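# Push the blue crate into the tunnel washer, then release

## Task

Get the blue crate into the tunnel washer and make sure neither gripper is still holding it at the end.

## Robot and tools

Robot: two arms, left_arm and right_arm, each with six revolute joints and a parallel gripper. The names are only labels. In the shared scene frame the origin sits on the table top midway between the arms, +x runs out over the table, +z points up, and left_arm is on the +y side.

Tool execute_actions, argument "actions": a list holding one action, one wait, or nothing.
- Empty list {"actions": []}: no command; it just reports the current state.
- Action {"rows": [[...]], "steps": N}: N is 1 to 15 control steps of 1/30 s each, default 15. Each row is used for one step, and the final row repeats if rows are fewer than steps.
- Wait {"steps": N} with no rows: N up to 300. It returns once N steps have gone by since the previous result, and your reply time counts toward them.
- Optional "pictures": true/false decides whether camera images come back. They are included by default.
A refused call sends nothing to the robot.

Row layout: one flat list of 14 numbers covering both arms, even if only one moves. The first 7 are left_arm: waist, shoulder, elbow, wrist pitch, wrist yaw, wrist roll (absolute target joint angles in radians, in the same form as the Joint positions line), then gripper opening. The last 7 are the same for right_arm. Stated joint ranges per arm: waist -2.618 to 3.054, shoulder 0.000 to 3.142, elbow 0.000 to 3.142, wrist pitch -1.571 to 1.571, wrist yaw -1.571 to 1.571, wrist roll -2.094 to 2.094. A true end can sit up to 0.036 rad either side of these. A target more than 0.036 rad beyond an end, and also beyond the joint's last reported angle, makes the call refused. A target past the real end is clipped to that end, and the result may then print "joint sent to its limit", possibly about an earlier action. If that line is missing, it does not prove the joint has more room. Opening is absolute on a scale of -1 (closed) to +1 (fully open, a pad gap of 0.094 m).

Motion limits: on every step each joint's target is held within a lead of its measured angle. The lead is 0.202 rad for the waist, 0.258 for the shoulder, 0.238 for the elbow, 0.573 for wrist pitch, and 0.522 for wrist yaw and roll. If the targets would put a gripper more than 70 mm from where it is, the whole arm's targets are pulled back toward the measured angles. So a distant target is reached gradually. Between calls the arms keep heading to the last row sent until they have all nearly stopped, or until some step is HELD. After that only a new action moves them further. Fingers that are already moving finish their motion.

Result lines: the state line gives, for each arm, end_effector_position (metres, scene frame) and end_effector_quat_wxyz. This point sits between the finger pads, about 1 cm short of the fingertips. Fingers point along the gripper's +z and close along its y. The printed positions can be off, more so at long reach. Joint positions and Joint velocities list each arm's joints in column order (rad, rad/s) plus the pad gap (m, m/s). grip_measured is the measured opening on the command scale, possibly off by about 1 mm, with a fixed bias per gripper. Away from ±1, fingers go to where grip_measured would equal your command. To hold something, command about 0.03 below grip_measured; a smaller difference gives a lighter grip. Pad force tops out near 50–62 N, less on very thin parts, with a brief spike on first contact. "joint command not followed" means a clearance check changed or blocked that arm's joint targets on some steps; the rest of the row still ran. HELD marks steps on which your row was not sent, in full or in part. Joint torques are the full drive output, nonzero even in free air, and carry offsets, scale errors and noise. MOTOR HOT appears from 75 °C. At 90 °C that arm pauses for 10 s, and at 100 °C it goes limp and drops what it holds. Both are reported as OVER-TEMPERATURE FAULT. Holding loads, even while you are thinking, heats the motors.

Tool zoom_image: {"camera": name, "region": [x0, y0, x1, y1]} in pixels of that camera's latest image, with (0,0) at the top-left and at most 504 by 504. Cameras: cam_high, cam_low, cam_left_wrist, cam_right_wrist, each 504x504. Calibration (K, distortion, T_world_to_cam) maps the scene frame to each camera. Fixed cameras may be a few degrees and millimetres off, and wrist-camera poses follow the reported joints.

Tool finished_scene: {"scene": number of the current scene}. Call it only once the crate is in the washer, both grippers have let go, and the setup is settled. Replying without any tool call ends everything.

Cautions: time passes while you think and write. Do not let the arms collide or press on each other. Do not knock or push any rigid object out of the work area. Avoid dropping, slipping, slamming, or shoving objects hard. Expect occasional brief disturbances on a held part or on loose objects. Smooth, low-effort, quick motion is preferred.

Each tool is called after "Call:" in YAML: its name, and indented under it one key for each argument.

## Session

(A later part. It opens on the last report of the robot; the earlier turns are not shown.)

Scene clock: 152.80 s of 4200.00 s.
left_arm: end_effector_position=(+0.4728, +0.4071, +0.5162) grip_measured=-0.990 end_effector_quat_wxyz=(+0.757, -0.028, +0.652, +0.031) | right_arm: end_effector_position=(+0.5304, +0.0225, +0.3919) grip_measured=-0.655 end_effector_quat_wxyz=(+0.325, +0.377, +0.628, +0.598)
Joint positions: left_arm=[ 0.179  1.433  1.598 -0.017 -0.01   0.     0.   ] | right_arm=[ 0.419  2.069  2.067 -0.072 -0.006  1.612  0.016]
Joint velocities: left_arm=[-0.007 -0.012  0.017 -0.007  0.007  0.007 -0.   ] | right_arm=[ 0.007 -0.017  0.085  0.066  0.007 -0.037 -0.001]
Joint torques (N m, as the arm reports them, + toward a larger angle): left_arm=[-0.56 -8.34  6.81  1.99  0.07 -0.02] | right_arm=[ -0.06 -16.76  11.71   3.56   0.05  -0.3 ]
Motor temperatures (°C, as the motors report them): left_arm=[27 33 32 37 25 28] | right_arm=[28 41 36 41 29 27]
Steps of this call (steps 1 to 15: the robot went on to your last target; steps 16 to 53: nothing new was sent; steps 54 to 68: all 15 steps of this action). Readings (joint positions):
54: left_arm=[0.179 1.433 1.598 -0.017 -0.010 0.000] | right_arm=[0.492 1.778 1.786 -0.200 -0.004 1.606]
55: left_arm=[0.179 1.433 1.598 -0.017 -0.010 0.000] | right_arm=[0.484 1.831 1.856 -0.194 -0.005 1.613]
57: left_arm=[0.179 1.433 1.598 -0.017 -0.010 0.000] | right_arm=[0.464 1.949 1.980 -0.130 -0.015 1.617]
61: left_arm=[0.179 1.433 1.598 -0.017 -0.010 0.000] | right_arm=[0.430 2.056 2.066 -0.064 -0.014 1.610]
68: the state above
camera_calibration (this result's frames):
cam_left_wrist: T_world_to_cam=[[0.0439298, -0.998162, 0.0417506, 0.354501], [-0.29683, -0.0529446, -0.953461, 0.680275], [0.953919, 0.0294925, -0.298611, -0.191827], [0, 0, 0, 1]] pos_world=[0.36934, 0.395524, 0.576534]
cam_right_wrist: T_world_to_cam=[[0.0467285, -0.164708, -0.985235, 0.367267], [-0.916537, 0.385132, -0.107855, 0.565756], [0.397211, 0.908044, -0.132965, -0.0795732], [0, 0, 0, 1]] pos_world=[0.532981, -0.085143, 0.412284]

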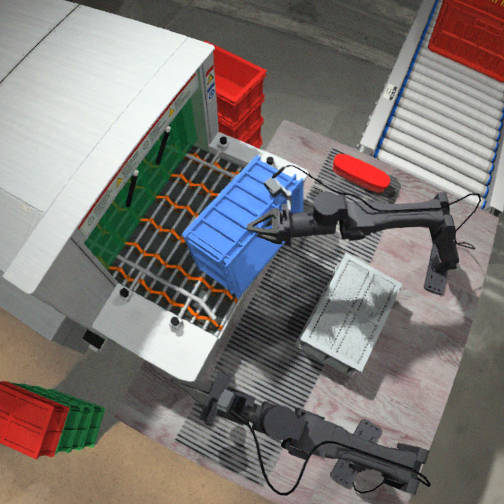

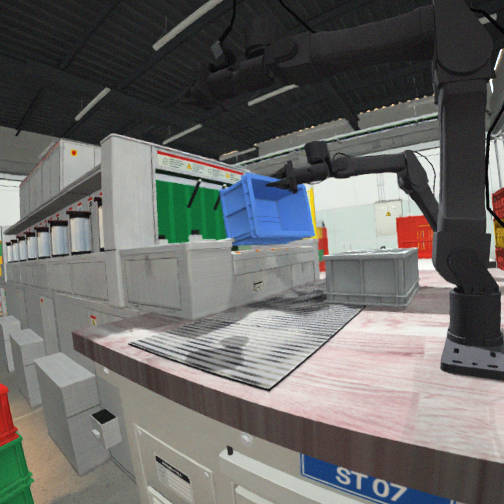

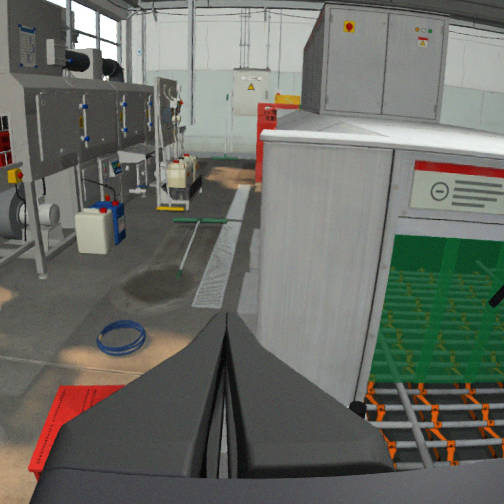

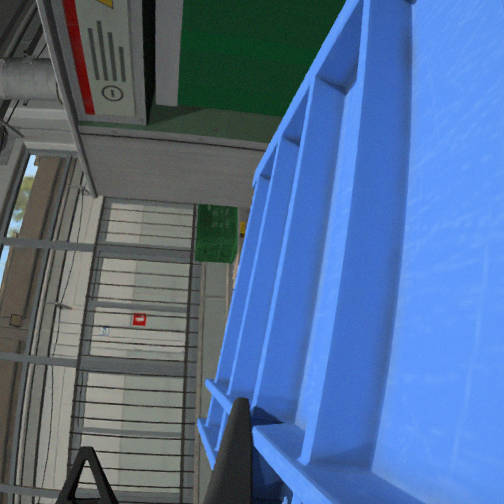

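Call:
execute_actions:
  actions:
    - {"rows":[[0.17,1.4,1.6,0,0,0,-1,0.44,2.35,2.35,0.1,0,1.571,-1]]}

Scene clock: 156.40 s of 4200.00 s.
left_arm: end_effector_position=(+0.4728, +0.4071, +0.5162) grip_measured=-0.990 end_effector_quat_wxyz=(+0.757, -0.028, +0.652, +0.031) | right_arm: end_effector_position=(+0.5794, +0.0668, +0.3606) grip_measured=-0.659 end_effector_quat_wxyz=(+0.363, +0.326, +0.616, +0.618)
Joint positions: left_arm=[ 0.179  1.433  1.598 -0.017 -0.01   0.     0.   ] | right_arm=[ 0.438  2.364  2.323  0.069 -0.008  1.527  0.016]
Joint velocities: left_arm=[ 0.012 -0.017  0.007  0.007  0.007 -0.022 -0.   ] | right_arm=[ 0.007  0.002  0.002 -0.037 -0.095  0.051 -0.001]
Joint torques (N m, as the arm reports them, + toward a larger angle): left_arm=[-0.61 -8.36  6.75  2.01  0.06  0.01] | right_arm=[  0.19 -16.13   9.71   2.56   0.2    0.29]
Motor temperatures (°C, as the motors report them): left_arm=[27 33 32 37 25 28] | right_arm=[28 45 36 42 29 27]
Steps of this call (steps 1 to 15: the robot went on to your last target; steps 16 to 93: nothing new was sent; steps 94 to 108: all 15 steps of this action). Readings (joint positions):
94: left_arm=[0.179 1.433 1.598 -0.017 -0.010 0.000] | right_arm=[0.420 2.106 2.123 -0.087 -0.003 1.611]
95: left_arm=[0.179 1.433 1.598 -0.017 -0.010 0.000] | right_arm=[0.420 2.170 2.213 -0.080 0.006 1.614]
97: left_arm=[0.179 1.433 1.598 -0.017 -0.010 0.000] | right_arm=[0.423 2.284 2.308 0.005 0.001 1.604]
101: left_arm=[0.179 1.433 1.598 -0.017 -0.010 0.000] | right_arm=[0.437 2.364 2.323 0.065 0.003 1.519]
108: the state above
camera_calibration (this result's frames):
cam_left_wrist: T_world_to_cam=[[0.0439298, -0.998162, 0.0417506, 0.354501], [-0.29683, -0.0529446, -0.953461, 0.680275], [0.953919, 0.0294925, -0.298611, -0.191827], [0, 0, 0, 1]] pos_world=[0.36934, 0.395524, 0.576534]
cam_right_wrist: T_world_to_cam=[[0.178703, -0.182449, -0.966839, 0.259538], [-0.902617, 0.360702, -0.234899, 0.629597], [0.391597, 0.914662, -0.100223, -0.152451], [0, 0, 0, 1]] pos_world=[0.581604, -0.0403033, 0.383545]

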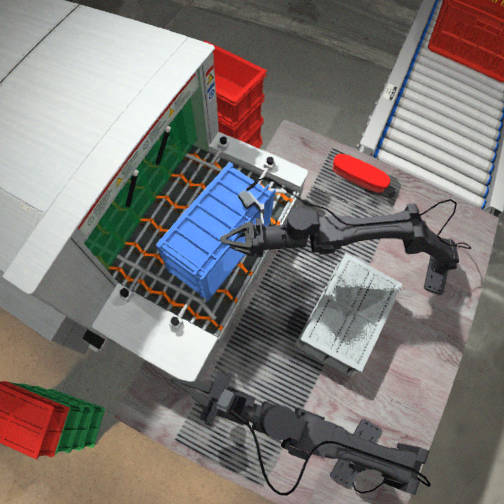

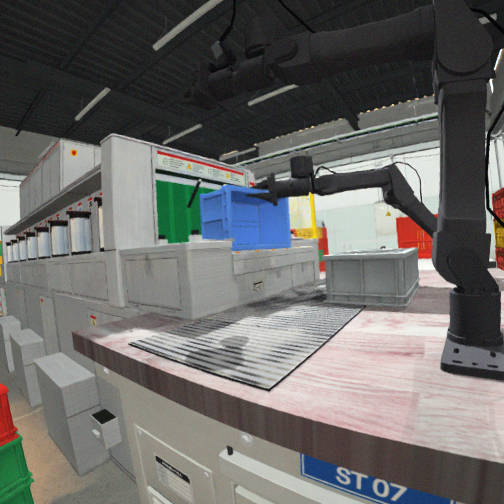

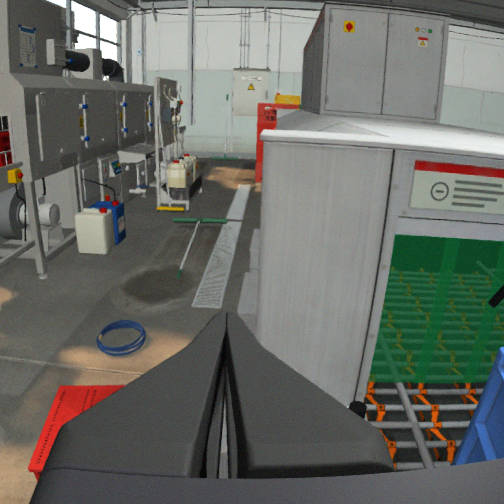

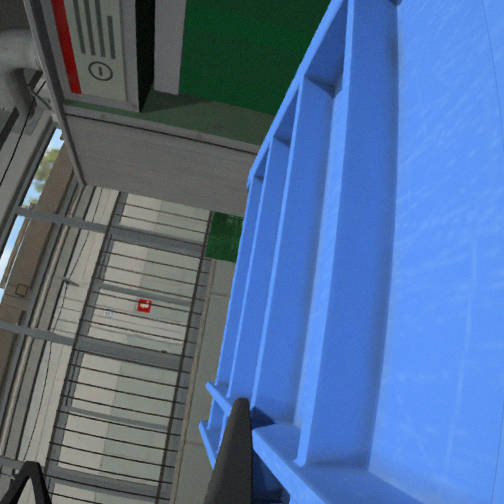

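Call:
execute_actions:
  actions:
    - {"rows":[[0.17,1.4,1.6,0,0,0,-1,0.44,2.36,2.3,0.07,0,1.53,1]],"steps":10}
  pictures: false

Call:
execute_actions:
  actions:
    - {"rows":[[0.17,1.4,1.6,0,0,0,-1,0.44,2.0,2.0,0.1,0,1.53,1]]}

Scene clock: 158.73 s of 4200.00 s.
left_arm: end_effector_position=(+0.4728, +0.4071, +0.5162) grip_measured=-0.990 end_effector_quat_wxyz=(+0.757, -0.028, +0.652, +0.031) | right_arm: end_effector_position=(+0.5795, +0.0673, +0.3600) grip_measured=+1.000 end_effector_quat_wxyz=(+0.363, +0.325, +0.614, +0.621)
Joint positions: left_arm=[ 0.179  1.433  1.598 -0.017 -0.01   0.     0.   ] | right_arm=[ 0.438  2.364  2.314  0.084 -0.01   1.528  0.094]
Joint velocities: left_arm=[-0.007  0.002 -0.002 -0.051 -0.051  0.007  0.   ] | right_arm=[ 0.017  0.007 -0.012 -0.007 -0.051  0.022  0.   ]
Joint torques (N m, as the arm reports them, + toward a larger angle): left_arm=[-0.62 -8.41  6.75  2.01  0.06  0.  ] | right_arm=[  0.01 -15.44   6.08   2.05   0.09  -0.02]
Motor temperatures (°C, as the motors report them): left_arm=[27 33 32 37 25 28] | right_arm=[28 47 36 42 29 27]
Steps of this call (steps 1 to 15: the robot went on to your last target; steps 16 to 60: nothing new was sent; steps 61 to 70: all 10 steps of this action). Readings (joint positions):
61: left_arm=[0.179 1.433 1.598 -0.017 -0.010 0.000] | right_arm=[0.438 2.364 2.320 0.074 -0.014 1.531]
62: left_arm=[0.179 1.433 1.598 -0.017 -0.010 0.000] | right_arm=[0.438 2.364 2.320 0.076 -0.013 1.531]
64: left_arm=[0.179 1.433 1.598 -0.017 -0.010 0.000] | right_arm=[0.438 2.364 2.317 0.078 -0.012 1.531]
68: left_arm=[0.179 1.433 1.598 -0.017 -0.010 0.000] | right_arm=[0.438 2.364 2.314 0.081 -0.010 1.528]
70: the state above

Scene clock: 159.23 s of 4200.00 s.
left_arm: end_effector_position=(+0.4728, +0.4071, +0.5162) grip_measured=-0.990 end_effector_quat_wxyz=(+0.757, -0.028, +0.652, +0.031) | right_arm: end_effector_position=(+0.5011, +0.0192, +0.4714) grip_measured=+1.000 end_effector_quat_wxyz=(+0.387, +0.302, +0.571, +0.658)
Joint positions: left_arm=[ 0.179  1.433  1.598 -0.017 -0.01   0.     0.   ] | right_arm=[ 0.438  1.978  2.016  0.128 -0.007  1.528  0.094]
Joint velocities: left_arm=[ 0.017 -0.017  0.017 -0.051 -0.037  0.051  0.   ] | right_arm=[-0.002  0.154 -0.012 -0.081 -0.007  0.037  0.   ]
Joint torques (N m, as the arm reports them, + toward a larger angle): left_arm=[-0.61 -8.34  6.81  2.01  0.07  0.01] | right_arm=[  0.1  -10.79   5.76   1.79   0.07   0.  ]
Motor temperatures (°C, as the motors report them): left_arm=[27 33 32 37 25 28] | right_arm=[28 47 36 42 29 27]
Steps of this call (steps 1 to 15: all 15 steps of this action). Readings (joint positions):
1: left_arm=[0.179 1.433 1.598 -0.017 -0.010 0.000] | right_arm=[0.438 2.331 2.262 0.104 -0.011 1.522]
2: left_arm=[0.179 1.433 1.598 -0.017 -0.010 0.000] | right_arm=[0.438 2.269 2.170 0.111 -0.012 1.516]
4: left_arm=[0.179 1.433 1.598 -0.017 -0.010 0.000] | right_arm=[0.438 2.161 2.062 0.087 -0.011 1.520]
8: left_arm=[0.179 1.433 1.598 -0.017 -0.010 0.000] | right_arm=[0.438 2.025 2.016 0.092 -0.009 1.526]
15: the state above
camera_calibration (this result's frames):
cam_left_wrist: T_world_to_cam=[[0.0439298, -0.998162, 0.0417506, 0.354501], [-0.29683, -0.0529446, -0.953461, 0.680275], [0.953919, 0.0294925, -0.298611, -0.191827], [0, 0, 0, 1]] pos_world=[0.36934, 0.395524, 0.576534]
cam_right_wrist: T_world_to_cam=[[0.292044, -0.113386, -0.94966, 0.305747], [-0.869913, 0.381137, -0.313026, 0.622185], [0.397443, 0.917539, 0.0126729, -0.123389], [0, 0, 0, 1]] pos_world=[0.500995, -0.0892566, 0.486679]

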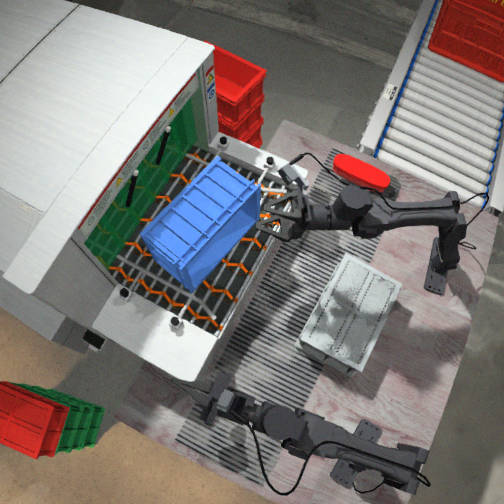

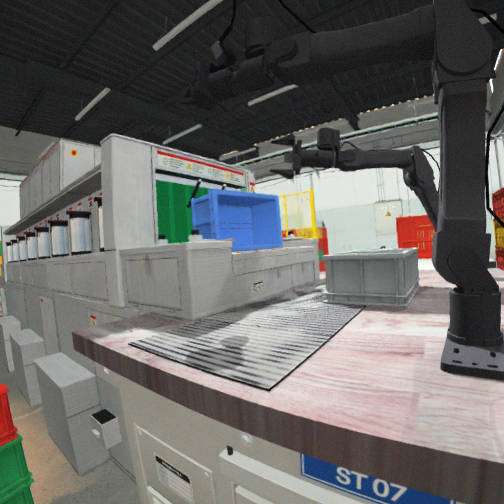

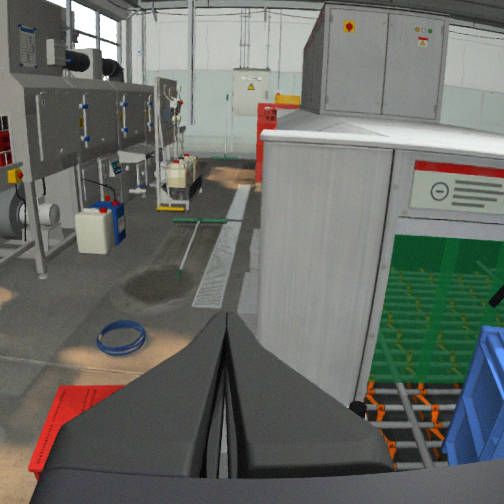

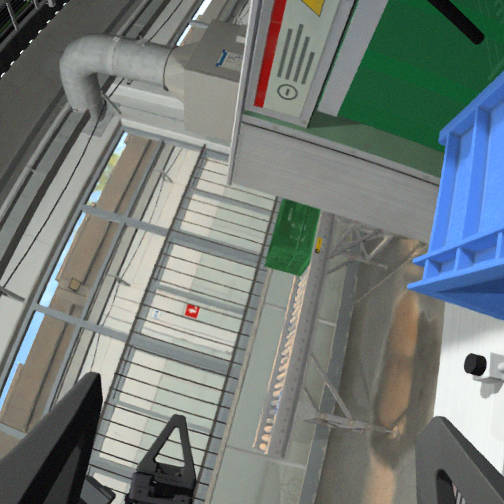

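Crate seems to be advancing (conveyor moves?). Wait and watch.

Call:
execute_actions:
  actions:
    - {"steps":45}

Scene clock: 160.73 s of 4200.00 s.
left_arm: end_effector_position=(+0.4728, +0.4071, +0.5162) grip_measured=-0.990 end_effector_quat_wxyz=(+0.757, -0.028, +0.652, +0.031) | right_arm: end_effector_position=(+0.5096, +0.0244, +0.4477) grip_measured=+1.000 end_effector_quat_wxyz=(+0.378, +0.312, +0.588, +0.644)
Joint positions: left_arm=[ 0.179  1.433  1.598 -0.017 -0.01   0.     0.   ] | right_arm=[ 0.438  2.002  2.006  0.111 -0.007  1.53   0.094]
Joint velocities: left_arm=[-0.002 -0.002 -0.017  0.022  0.022  0.022  0.   ] | right_arm=[ 0.012 -0.027  0.012  0.022 -0.051 -0.022  0.   ]
Joint torques (N m, as the arm reports them, + toward a larger angle): left_arm=[-0.58 -8.35  6.77  1.98  0.06  0.  ] | right_arm=[  0.13 -12.25   6.68   2.04   0.07  -0.02]
Motor temperatures (°C, as the motors report them): left_arm=[27 33 32 37 25 28] | right_arm=[28 47 36 41 29 27]
Steps of this call (steps 1 to 30: the robot went on to your last target; steps 31 to 45: nothing new was sent). Readings (joint positions):
1: left_arm=[0.179 1.433 1.598 -0.017 -0.010 0.000] | right_arm=[0.438 1.983 2.016 0.127 -0.007 1.528]
2: left_arm=[0.179 1.433 1.598 -0.017 -0.010 0.000] | right_arm=[0.438 1.988 2.016 0.125 -0.007 1.528]
4: left_arm=[0.179 1.433 1.598 -0.017 -0.010 0.000] | right_arm=[0.438 1.996 2.013 0.121 -0.007 1.529]
8: left_arm=[0.179 1.433 1.598 -0.017 -0.010 0.000] | right_arm=[0.438 2.002 2.006 0.112 -0.007 1.529]
45: the state above
All arms were judged still, so your last target was given up. Only a new action makes them travel on or press farther. Fingers that are still opening or closing keep moving.
camera_calibration (this result's frames):
cam_left_wrist: T_world_to_cam=[[0.0439298, -0.998162, 0.0417506, 0.354501], [-0.29683, -0.0529446, -0.953461, 0.680275], [0.953919, 0.0294925, -0.298611, -0.191827], [0, 0, 0, 1]] pos_world=[0.36934, 0.395524, 0.576534]
cam_right_wrist: T_world_to_cam=[[0.249093, -0.137245, -0.958706, 0.307897], [-0.883439, 0.373429, -0.282995, 0.613823], [0.396848, 0.91745, -0.0282291, -0.112544], [0, 0, 0, 1]] pos_world=[0.510244, -0.0837085, 0.465714]

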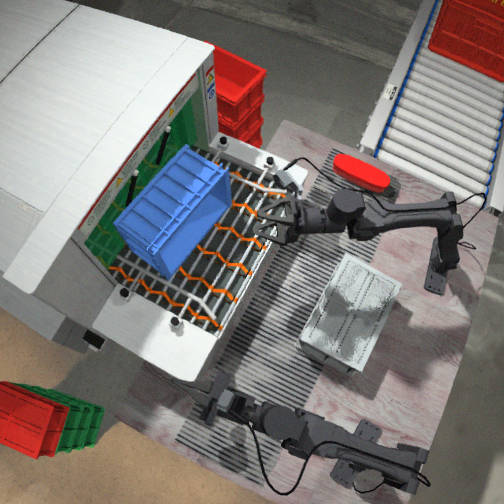

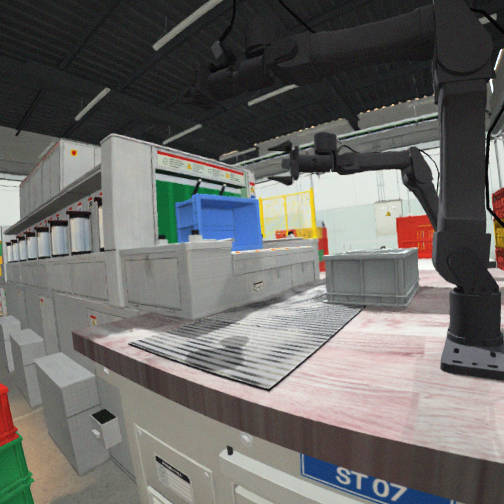

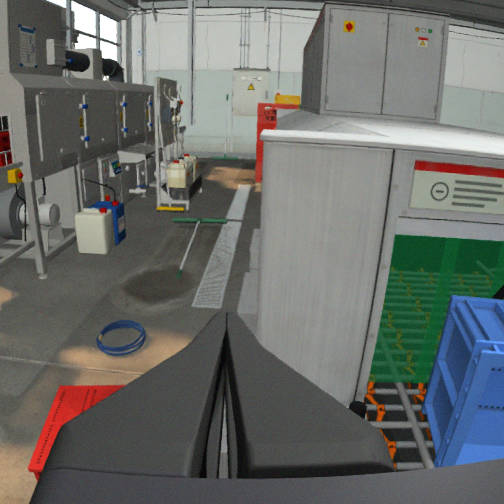

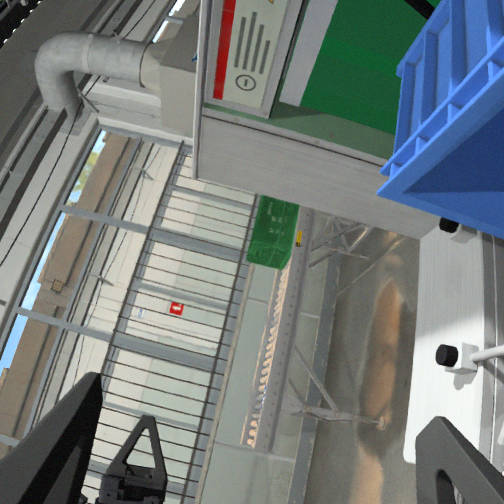

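Conveyor is carrying it in.

Call:
execute_actions:
  actions:
    - {"steps":150}

Scene clock: 165.73 s of 4200.00 s.
left_arm: end_effector_position=(+0.4728, +0.4071, +0.5162) grip_measured=-0.990 end_effector_quat_wxyz=(+0.757, -0.028, +0.652, +0.031) | right_arm: end_effector_position=(+0.5096, +0.0244, +0.4477) grip_measured=+1.000 end_effector_quat_wxyz=(+0.378, +0.312, +0.588, +0.644)
Joint positions: left_arm=[ 0.179  1.433  1.598 -0.017 -0.01   0.     0.   ] | right_arm=[ 0.438  2.002  2.006  0.111 -0.007  1.53   0.094]
Joint velocities: left_arm=[-0.012 -0.012  0.002 -0.007 -0.051  0.022 -0.   ] | right_arm=[ 0.017 -0.022 -0.017  0.066  0.022  0.022  0.   ]
Joint torques (N m, as the arm reports them, + toward a larger angle): left_arm=[-0.65 -8.37  6.74  2.01  0.08  0.  ] | right_arm=[  0.06 -12.3    6.74   2.01   0.06  -0.01]
Motor temperatures (°C, as the motors report them): left_arm=[27 33 33 37 25 28] | right_arm=[28 47 35 40 29 27]
Steps of this call (steps 1 to 150: nothing new was sent). Readings (joint positions):
1: left_arm=[0.179 1.433 1.598 -0.017 -0.010 0.000] | right_arm=[0.438 2.002 2.006 0.111 -0.007 1.530]
2: left_arm=[0.179 1.433 1.598 -0.017 -0.010 0.000] | right_arm=[0.438 2.002 2.006 0.111 -0.007 1.530]
4: left_arm=[0.179 1.433 1.598 -0.017 -0.010 0.000] | right_arm=[0.438 2.002 2.006 0.111 -0.007 1.530]
8: left_arm=[0.179 1.433 1.598 -0.017 -0.010 0.000] | right_arm=[0.438 2.002 2.006 0.111 -0.007 1.530]
150: the state above
camera_calibration (this result's frames):
cam_left_wrist: T_world_to_cam=[[0.0439298, -0.998162, 0.0417506, 0.354501], [-0.29683, -0.0529446, -0.953461, 0.680275], [0.953919, 0.0294925, -0.298611, -0.191827], [0, 0, 0, 1]] pos_world=[0.36934, 0.395524, 0.576534]
cam_right_wrist: T_world_to_cam=[[0.249093, -0.137245, -0.958706, 0.307897], [-0.883439, 0.373429, -0.282995, 0.613823], [0.396848, 0.91745, -0.0282291, -0.112544], [0, 0, 0, 1]] pos_world=[0.510244, -0.0837085, 0.465714]

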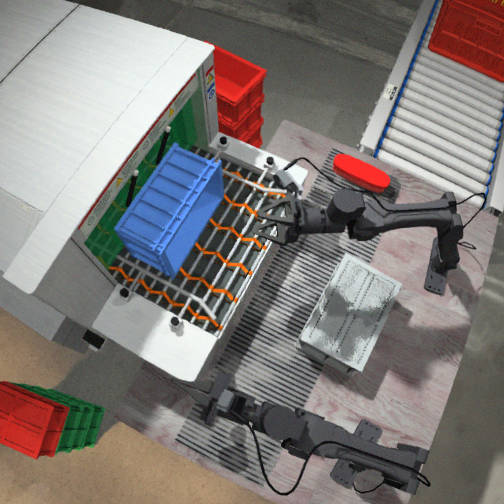

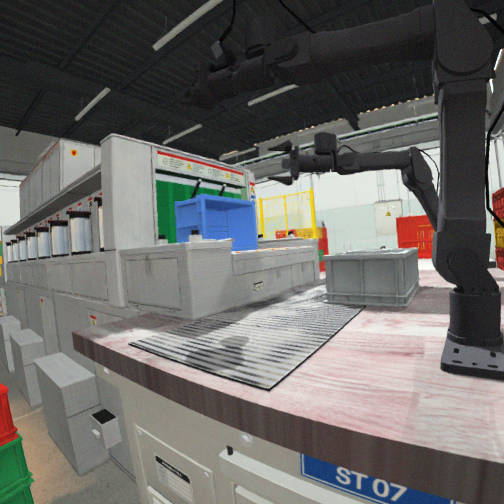

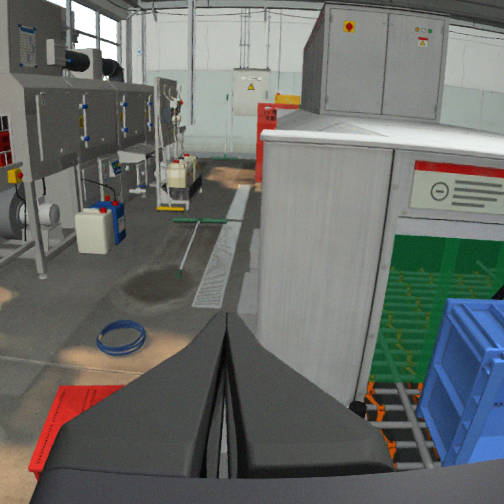

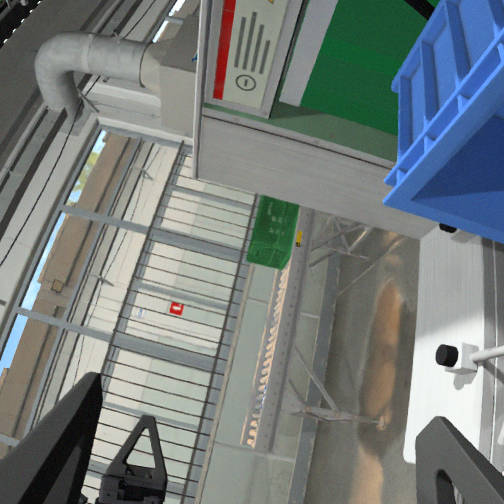

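Call:
execute_actions:
  actions:
    - {"rows":[[0.17,1.4,1.6,0,0,0,-1,0.40,2.55,2.65,-0.1,0,1.53,-1]]}

Scene clock: 171.43 s of 4200.00 s.
left_arm: end_effector_position=(+0.4728, +0.4071, +0.5162) grip_measured=-0.990 end_effector_quat_wxyz=(+0.757, -0.028, +0.652, +0.031) | right_arm: end_effector_position=(+0.6207, +0.0646, +0.2936) grip_measured=-0.989 end_effector_quat_wxyz=(+0.349, +0.358, +0.646, +0.577)
Joint positions: left_arm=[ 0.179  1.433  1.598 -0.017 -0.01   0.     0.   ] | right_arm=[ 0.407  2.6    2.606 -0.097 -0.007  1.531  0.001]
Joint velocities: left_arm=[-0.002 -0.002 -0.007 -0.022  0.022 -0.007  0.001] | right_arm=[-0.002  0.125 -0.002 -0.418 -0.022 -0.051 -0.001]
Joint torques (N m, as the arm reports them, + toward a larger angle): left_arm=[-0.65 -8.35  6.71  2.    0.08 -0.01] | right_arm=[ -0.67 -21.32  11.24   2.75   0.07   0.01]
Motor temperatures (°C, as the motors report them): left_arm=[27 33 33 37 25 28] | right_arm=[28 47 34 40 29 27]
Steps of this call (steps 1 to 156: nothing new was sent; steps 157 to 171: all 15 steps of this action). Readings (joint positions):
157: left_arm=[0.179 1.433 1.598 -0.017 -0.010 0.000] | right_arm=[0.437 2.025 2.042 0.086 -0.007 1.530]
158: left_arm=[0.179 1.433 1.598 -0.017 -0.010 0.000] | right_arm=[0.435 2.070 2.111 0.073 -0.007 1.530]
160: left_arm=[0.179 1.433 1.598 -0.017 -0.010 0.000] | right_arm=[0.429 2.172 2.245 0.053 -0.007 1.530]
164: left_arm=[0.179 1.433 1.598 -0.017 -0.010 0.000] | right_arm=[0.416 2.414 2.511 0.006 -0.007 1.530]
171: the state above
camera_calibration (this result's frames):
cam_left_wrist: T_world_to_cam=[[0.0439298, -0.998162, 0.0417506, 0.354501], [-0.29683, -0.0529446, -0.953461, 0.680275], [0.953919, 0.0294925, -0.298611, -0.191827], [0, 0, 0, 1]] pos_world=[0.36934, 0.395524, 0.576534]
cam_right_wrist: T_world_to_cam=[[0.0709185, -0.241675, -0.967762, 0.257985], [-0.91125, 0.378911, -0.161401, 0.634559], [0.405703, 0.893319, -0.193354, -0.153357], [0, 0, 0, 1]] pos_world=[0.622163, -0.0410959, 0.322435]

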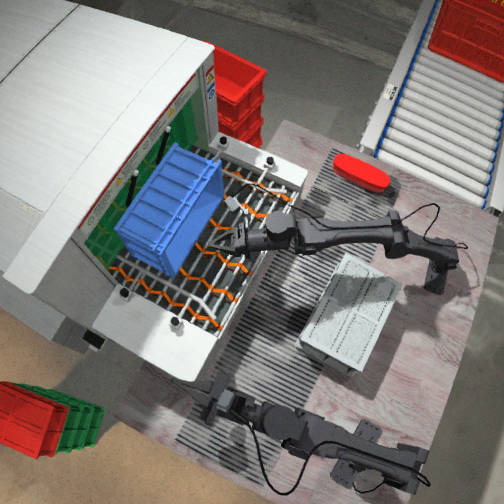

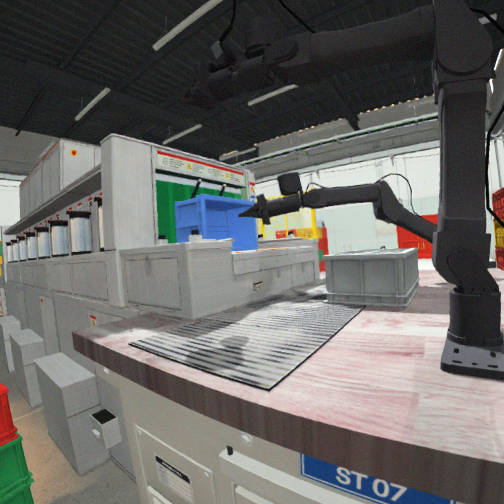

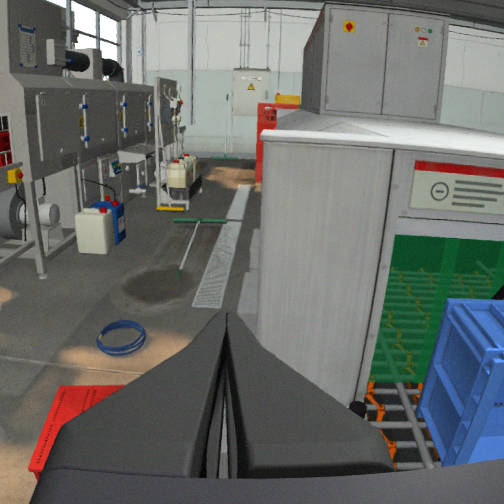

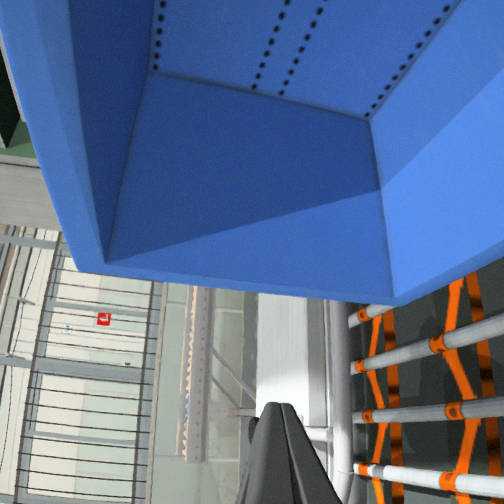

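Call:
execute_actions:
  actions:
    - {"rows":[[0.17,1.4,1.6,0,0,0,-1,0.3,2.6,2.8,-0.15,0,1.53,-1]]}

Scene clock: 174.87 s of 4200.00 s.
left_arm: end_effector_position=(+0.4728, +0.4071, +0.5162) grip_measured=-0.990 end_effector_quat_wxyz=(+0.757, -0.028, +0.652, +0.031) | right_arm: end_effector_position=(+0.6506, -0.0254, +0.3665) grip_measured=-0.989 end_effector_quat_wxyz=(+0.416, +0.375, +0.581, +0.591)
Joint positions: left_arm=[ 0.179  1.433  1.598 -0.017 -0.01   0.     0.   ] | right_arm=[ 0.281  2.606  2.782 -0.133  0.002  1.531  0.001]
Joint velocities: left_arm=[-0.012 -0.007 -0.002 -0.007 -0.051 -0.022  0.   ] | right_arm=[ 0.12   0.012 -0.012  0.007 -0.066 -0.037  0.   ]
Joint torques (N m, as the arm reports them, + toward a larger angle): left_arm=[-0.6  -8.35  6.72  2.    0.06  0.  ] | right_arm=[  1.11 -16.63   8.37   1.97  -0.05  -0.03]
Motor temperatures (°C, as the motors report them): left_arm=[27 33 33 37 25 28] | right_arm=[28 50 35 39 29 27]
Steps of this call (steps 1 to 30: the robot went on to your last target; steps 31 to 88: nothing new was sent; steps 89 to 103: all 15 steps of this action). Readings (joint positions):
89: left_arm=[0.179 1.433 1.598 -0.017 -0.010 0.000] | right_arm=[0.401 2.571 2.661 -0.112 -0.009 1.531]
90: left_arm=[0.179 1.433 1.598 -0.017 -0.010 0.000] | right_arm=[0.394 2.591 2.703 -0.120 -0.011 1.531]
92: left_arm=[0.179 1.433 1.598 -0.017 -0.010 0.000] | right_arm=[0.366 2.605 2.750 -0.125 -0.011 1.531]
96: left_arm=[0.179 1.433 1.598 -0.017 -0.010 0.000] | right_arm=[0.298 2.606 2.781 -0.127 -0.006 1.531]
103: the state above
camera_calibration (this result's frames):
cam_left_wrist: T_world_to_cam=[[0.0439298, -0.998162, 0.0417506, 0.354501], [-0.29683, -0.0529446, -0.953461, 0.680275], [0.953919, 0.0294925, -0.298611, -0.191827], [0, 0, 0, 1]] pos_world=[0.36934, 0.395524, 0.576534]
cam_right_wrist: T_world_to_cam=[[0.158733, -0.200541, -0.96674, 0.248164], [-0.826537, 0.508579, -0.241212, 0.685094], [0.540037, 0.837336, -0.0850266, -0.199564], [0, 0, 0, 1]] pos_world=[0.634635, -0.131555, 0.388195]

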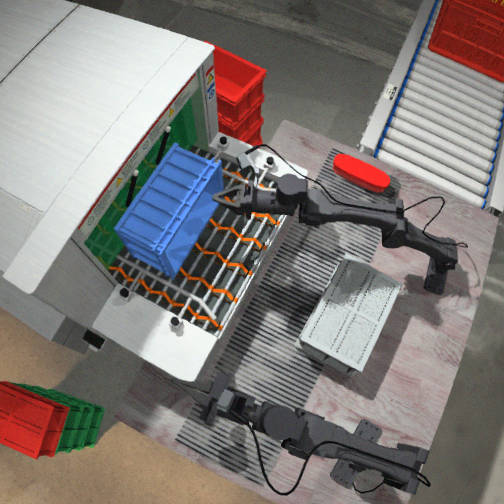

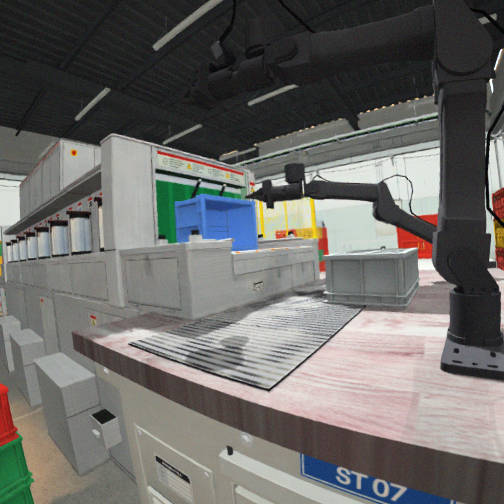

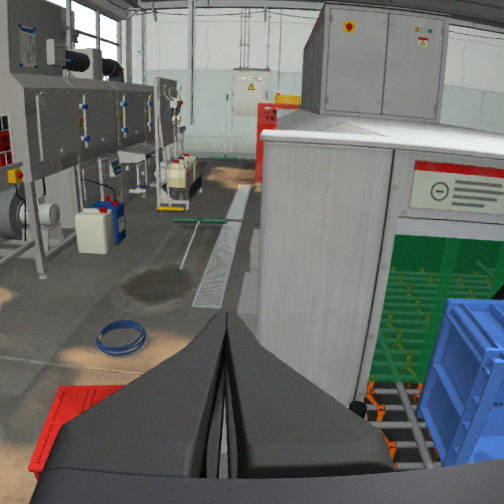

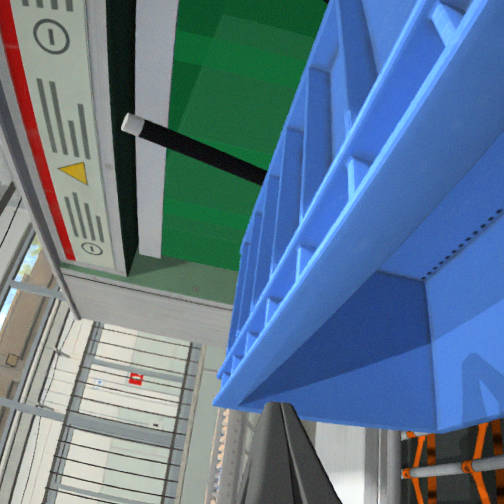

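Call:
execute_actions:
  actions:
    - {"rows":[[0.17,1.4,1.6,0,0,0,-1,0.28,2.72,2.8,-0.1,0,1.53,-1]]}

Scene clock: 177.77 s of 4200.00 s.
left_arm: end_effector_position=(+0.4728, +0.4071, +0.5162) grip_measured=-0.990 end_effector_quat_wxyz=(+0.757, -0.028, +0.652, +0.031) | right_arm: end_effector_position=(+0.6735, -0.0083, +0.2763) grip_measured=-0.989 end_effector_quat_wxyz=(+0.391, +0.392, +0.614, +0.562)
Joint positions: left_arm=[ 0.179  1.433  1.598 -0.017 -0.01   0.     0.   ] | right_arm=[ 0.29   2.747  2.794 -0.11   0.002  1.531  0.001]
Joint velocities: left_arm=[ 0.002  0.017  0.002 -0.037  0.007  0.051 -0.   ] | right_arm=[ 0.002 -0.071  0.012 -0.037  0.051  0.022  0.   ]
Joint torques (N m, as the arm reports them, + toward a larger angle): left_arm=[-0.62 -8.34  6.71  2.    0.07 -0.01] | right_arm=[ -0.8  -18.9    7.62   2.28  -0.02  -0.04]
Motor temperatures (°C, as the motors report them): left_arm=[27 33 33 38 25 28] | right_arm=[28 52 35 39 29 27]
Steps of this call (steps 1 to 30: the robot went on to your last target; steps 31 to 72: nothing new was sent; steps 73 to 87: all 15 steps of this action). Readings (joint positions):
73: left_arm=[0.179 1.433 1.598 -0.017 -0.010 0.000] | right_arm=[0.296 2.616 2.787 -0.127 0.002 1.531]
74: left_arm=[0.179 1.433 1.598 -0.017 -0.010 0.000] | right_arm=[0.295 2.631 2.797 -0.108 0.002 1.531]
76: left_arm=[0.179 1.433 1.598 -0.017 -0.010 0.000] | right_arm=[0.294 2.662 2.800 -0.091 0.002 1.531]
80: left_arm=[0.179 1.433 1.598 -0.017 -0.010 0.000] | right_arm=[0.292 2.728 2.800 -0.096 0.002 1.531]
87: the state above
camera_calibration (this result's frames):
cam_left_wrist: T_world_to_cam=[[0.0439298, -0.998162, 0.0417506, 0.354501], [-0.29683, -0.0529446, -0.953461, 0.680275], [0.953919, 0.0294925, -0.298611, -0.191827], [0, 0, 0, 1]] pos_world=[0.36934, 0.395524, 0.576534]
cam_right_wrist: T_world_to_cam=[[0.0658827, -0.238706, -0.968854, 0.223548], [-0.851929, 0.492054, -0.179164, 0.673385], [0.519496, 0.837199, -0.170943, -0.196345], [0, 0, 0, 1]] pos_world=[0.660949, -0.1136, 0.303668]

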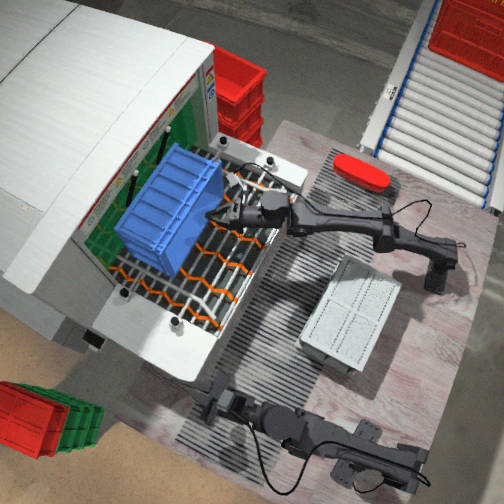

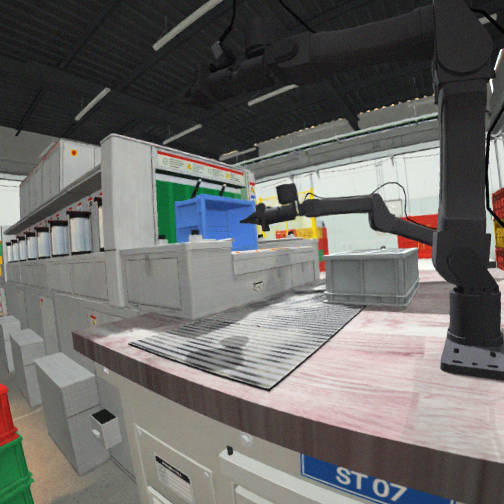

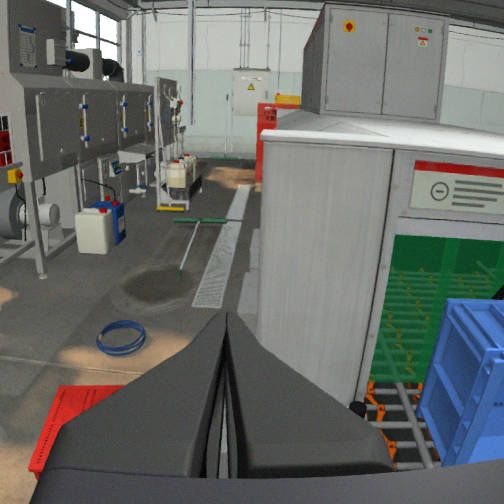

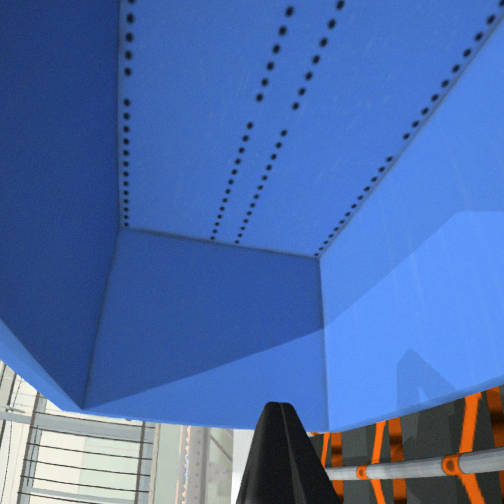

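Tip at the mouth. Swing toward +y.

Call:
execute_actions:
  actions:
    - {"rows":[[0.17,1.4,1.6,0,0,0,-1,0.55,2.78,2.9,-0.1,0,1.53,-1]]}

Scene clock: 179.90 s of 4200.00 s.
left_arm: end_effector_position=(+0.4728, +0.4071, +0.5162) grip_measured=-0.990 end_effector_quat_wxyz=(+0.757, -0.028, +0.652, +0.031) | right_arm: end_effector_position=(+0.5529, +0.1880, +0.2925) grip_measured=-0.989 end_effector_quat_wxyz=(+0.307, +0.285, +0.651, +0.633)
Joint positions: left_arm=[ 0.179  1.433  1.598 -0.017 -0.01   0.     0.   ] | right_arm=[ 0.595  2.779  2.875 -0.106 -0.005  1.531  0.001]
Joint velocities: left_arm=[ 0.002 -0.012  0.007  0.007  0.022 -0.066 -0.   ] | right_arm=[ 0.281 -0.002  0.042  0.037 -0.183 -0.066 -0.   ]
Joint torques (N m, as the arm reports them, + toward a larger angle): left_arm=[-0.57 -8.43  6.76  1.99  0.05 -0.02] | right_arm=[ -4.73 -17.13   9.14   2.28   0.22  -0.03]
Motor temperatures (°C, as the motors report them): left_arm=[27 33 33 38 25 28] | right_arm=[28 54 35 39 29 27]
Steps of this call (steps 1 to 15: the robot went on to your last target; steps 16 to 49: nothing new was sent; steps 50 to 64: all 15 steps of this action). Readings (joint positions):
50: left_arm=[0.179 1.433 1.598 -0.017 -0.010 0.000] | right_arm=[0.296 2.743 2.801 -0.106 0.004 1.531]
51: left_arm=[0.179 1.433 1.598 -0.017 -0.010 0.000] | right_arm=[0.303 2.749 2.812 -0.106 0.007 1.531]
53: left_arm=[0.179 1.433 1.598 -0.017 -0.010 0.000] | right_arm=[0.333 2.757 2.827 -0.106 0.010 1.531]
57: left_arm=[0.179 1.433 1.598 -0.017 -0.010 0.000] | right_arm=[0.431 2.768 2.847 -0.106 0.010 1.531]
64: the state above
camera_calibration (this result's frames):
cam_left_wrist: T_world_to_cam=[[0.0439298, -0.998162, 0.0417506, 0.354501], [-0.29683, -0.0529446, -0.953461, 0.680275], [0.953919, 0.0294925, -0.298611, -0.191827], [0, 0, 0, 1]] pos_world=[0.36934, 0.395524, 0.576534]
cam_right_wrist: T_world_to_cam=[[0.17394, -0.173822, -0.969294, 0.222315], [-0.954332, 0.213024, -0.209457, 0.594909], [0.242891, 0.961461, -0.12883, -0.17799], [0, 0, 0, 1]] pos_world=[0.572303, 0.0830434, 0.317165]

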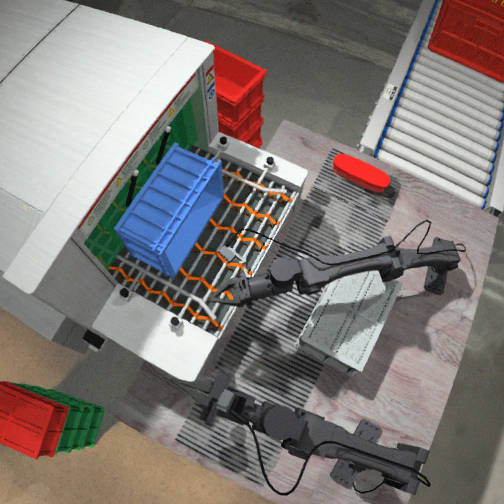

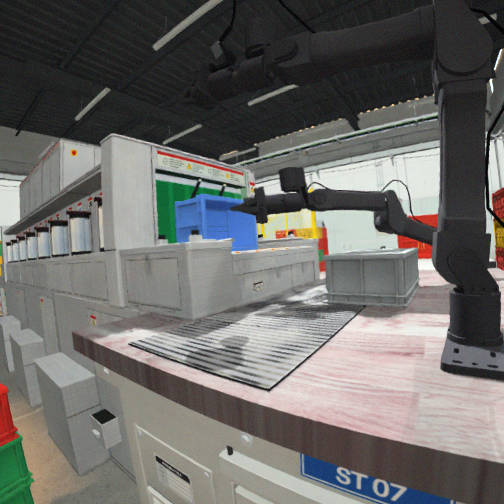

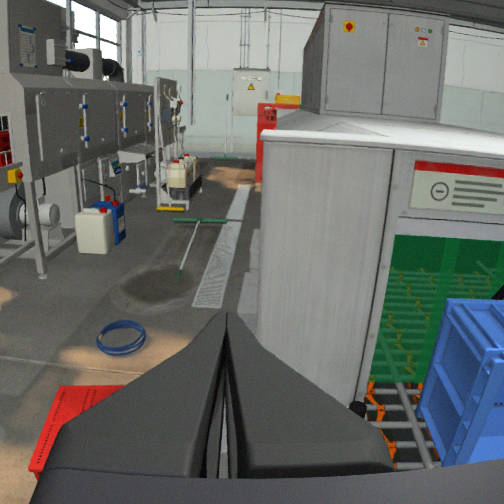

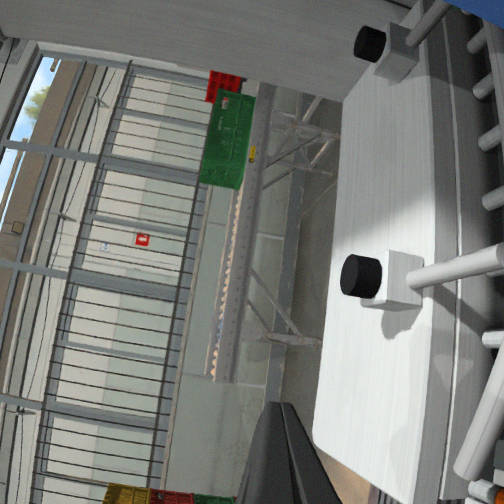

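Call:
execute_actions:
  actions:
    - {"rows":[[-0.25,2.3,2.0,0.3,0,0,1,0.3,2.0,2.0,0.1,0,1.53,-1]]}
  pictures: false

Call:
execute_actions:
  actions:
    - {"steps":20}

Scene clock: 188.20 s of 4200.00 s.
left_arm: end_effector_position=(+0.6278, +0.1624, +0.4068) grip_measured=+1.000 end_effector_quat_wxyz=(+0.742, +0.105, +0.651, -0.121) | right_arm: end_effector_position=(+0.6027, -0.0385, +0.3602) grip_measured=-0.989 end_effector_quat_wxyz=(+0.395, +0.388, +0.608, +0.569)
Joint positions: left_arm=[-0.225  2.094  1.961  0.264 -0.009  0.     0.094] | right_arm=[ 0.288  2.219  2.143  0.035 -0.002  1.531  0.001]
Joint velocities: left_arm=[-0.256  1.336  0.042  0.081  0.007  0.007  0.   ] | right_arm=[-0.369 -1.756 -1.805 -0.007  0.081 -0.007  0.   ]
Joint torques (N m, as the arm reports them, + toward a larger angle): left_arm=[  0.76 -11.48   8.29   1.76  -0.04  -0.01] | right_arm=[  2.49 -16.84   8.81   2.79  -0.07  -0.02]
Motor temperatures (°C, as the motors report them): left_arm=[27 33 33 38 25 28] | right_arm=[28 59 35 39 29 27]
Steps of this call (steps 1 to 30: the robot went on to your last target; steps 31 to 234: nothing new was sent; steps 235 to 249: all 15 steps of this action). Readings (joint positions):
235: left_arm=[0.166 1.452 1.620 -0.011 -0.019 0.000] | right_arm=[0.539 2.767 2.853 -0.092 -0.005 1.531]
236: left_arm=[0.141 1.495 1.671 0.023 -0.026 0.000] | right_arm=[0.534 2.744 2.813 -0.083 -0.007 1.531]
238: left_arm=[0.069 1.598 1.779 0.097 -0.027 0.000] | right_arm=[0.511 2.696 2.739 -0.065 -0.009 1.531]
242: left_arm=[-0.081 1.789 1.918 0.199 -0.024 0.000] | right_arm=[0.432 2.579 2.581 -0.027 -0.009 1.531]
249: the state above

Scene clock: 188.87 s of 4200.00 s.
left_arm: end_effector_position=(+0.6713, +0.1314, +0.2635) grip_measured=+1.000 end_effector_quat_wxyz=(+0.673, +0.128, +0.720, -0.113) | right_arm: end_effector_position=(+0.5520, -0.0565, +0.4456) grip_measured=-0.989 end_effector_quat_wxyz=(+0.425, +0.359, +0.563, +0.612)
Joint positions: left_arm=[-0.247  2.331  1.975  0.288 -0.01   0.009  0.094] | right_arm=[0.295 2.004 2.005 0.11  0.004 1.531 0.001]
Joint velocities: left_arm=[ 0.002 -0.007  0.007 -0.007  0.022  0.037  0.   ] | right_arm=[ 0.007  0.007 -0.022 -0.066 -0.051 -0.066  0.   ]
Joint torques (N m, as the arm reports them, + toward a larger angle): left_arm=[ -0.06 -16.29   9.01   2.01   0.06  -0.09] | right_arm=[  0.56 -12.53   6.75   2.09  -0.05  -0.04]
Motor temperatures (°C, as the motors report them): left_arm=[27 34 33 38 25 28] | right_arm=[28 58 35 39 29 27]
Steps of this call (steps 1 to 20: the robot went on to your last target). Readings (joint positions):
1: left_arm=[-0.233 2.142 1.963 0.269 -0.008 0.000] | right_arm=[0.278 2.163 2.093 0.035 0.000 1.531]
2: left_arm=[-0.239 2.193 1.967 0.273 -0.007 0.000] | right_arm=[0.272 2.115 2.058 0.040 0.002 1.531]
4: left_arm=[-0.246 2.284 1.971 0.274 -0.006 0.000] | right_arm=[0.273 2.040 2.025 0.056 0.004 1.531]
8: left_arm=[-0.247 2.356 1.969 0.278 -0.017 0.018] | right_arm=[0.290 1.974 2.024 0.110 0.004 1.531]
20: the state above
camera_calibration (this result's frames):
cam_left_wrist: T_world_to_cam=[[-0.36383, -0.930675, 0.0383712, 0.346883], [-0.475377, 0.150099, -0.866884, 0.553998], [0.801027, -0.333639, -0.497031, -0.245823], [0, 0, 0, 1]] pos_world=[0.586475, 0.157664, 0.34476]
cam_right_wrist: T_world_to_cam=[[0.219811, -0.173233, -0.960038, 0.298946], [-0.816684, 0.50559, -0.278219, 0.649421], [0.533583, 0.845203, -0.0303428, -0.133878], [0, 0, 0, 1]] pos_world=[0.536095, -0.163399, 0.463619]

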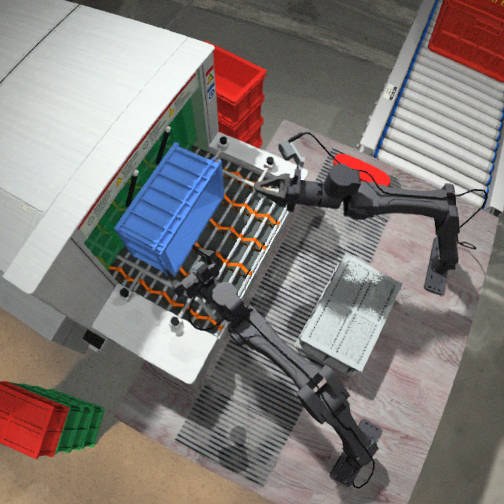

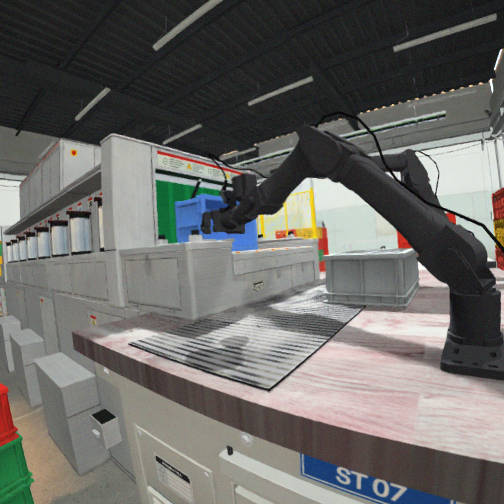

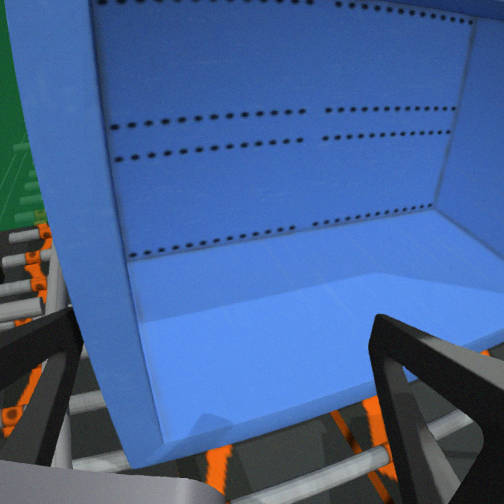

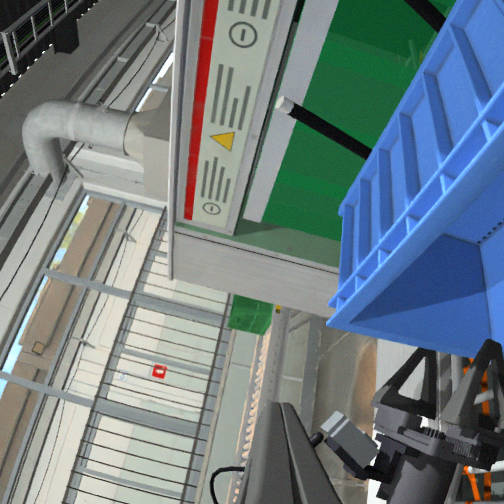

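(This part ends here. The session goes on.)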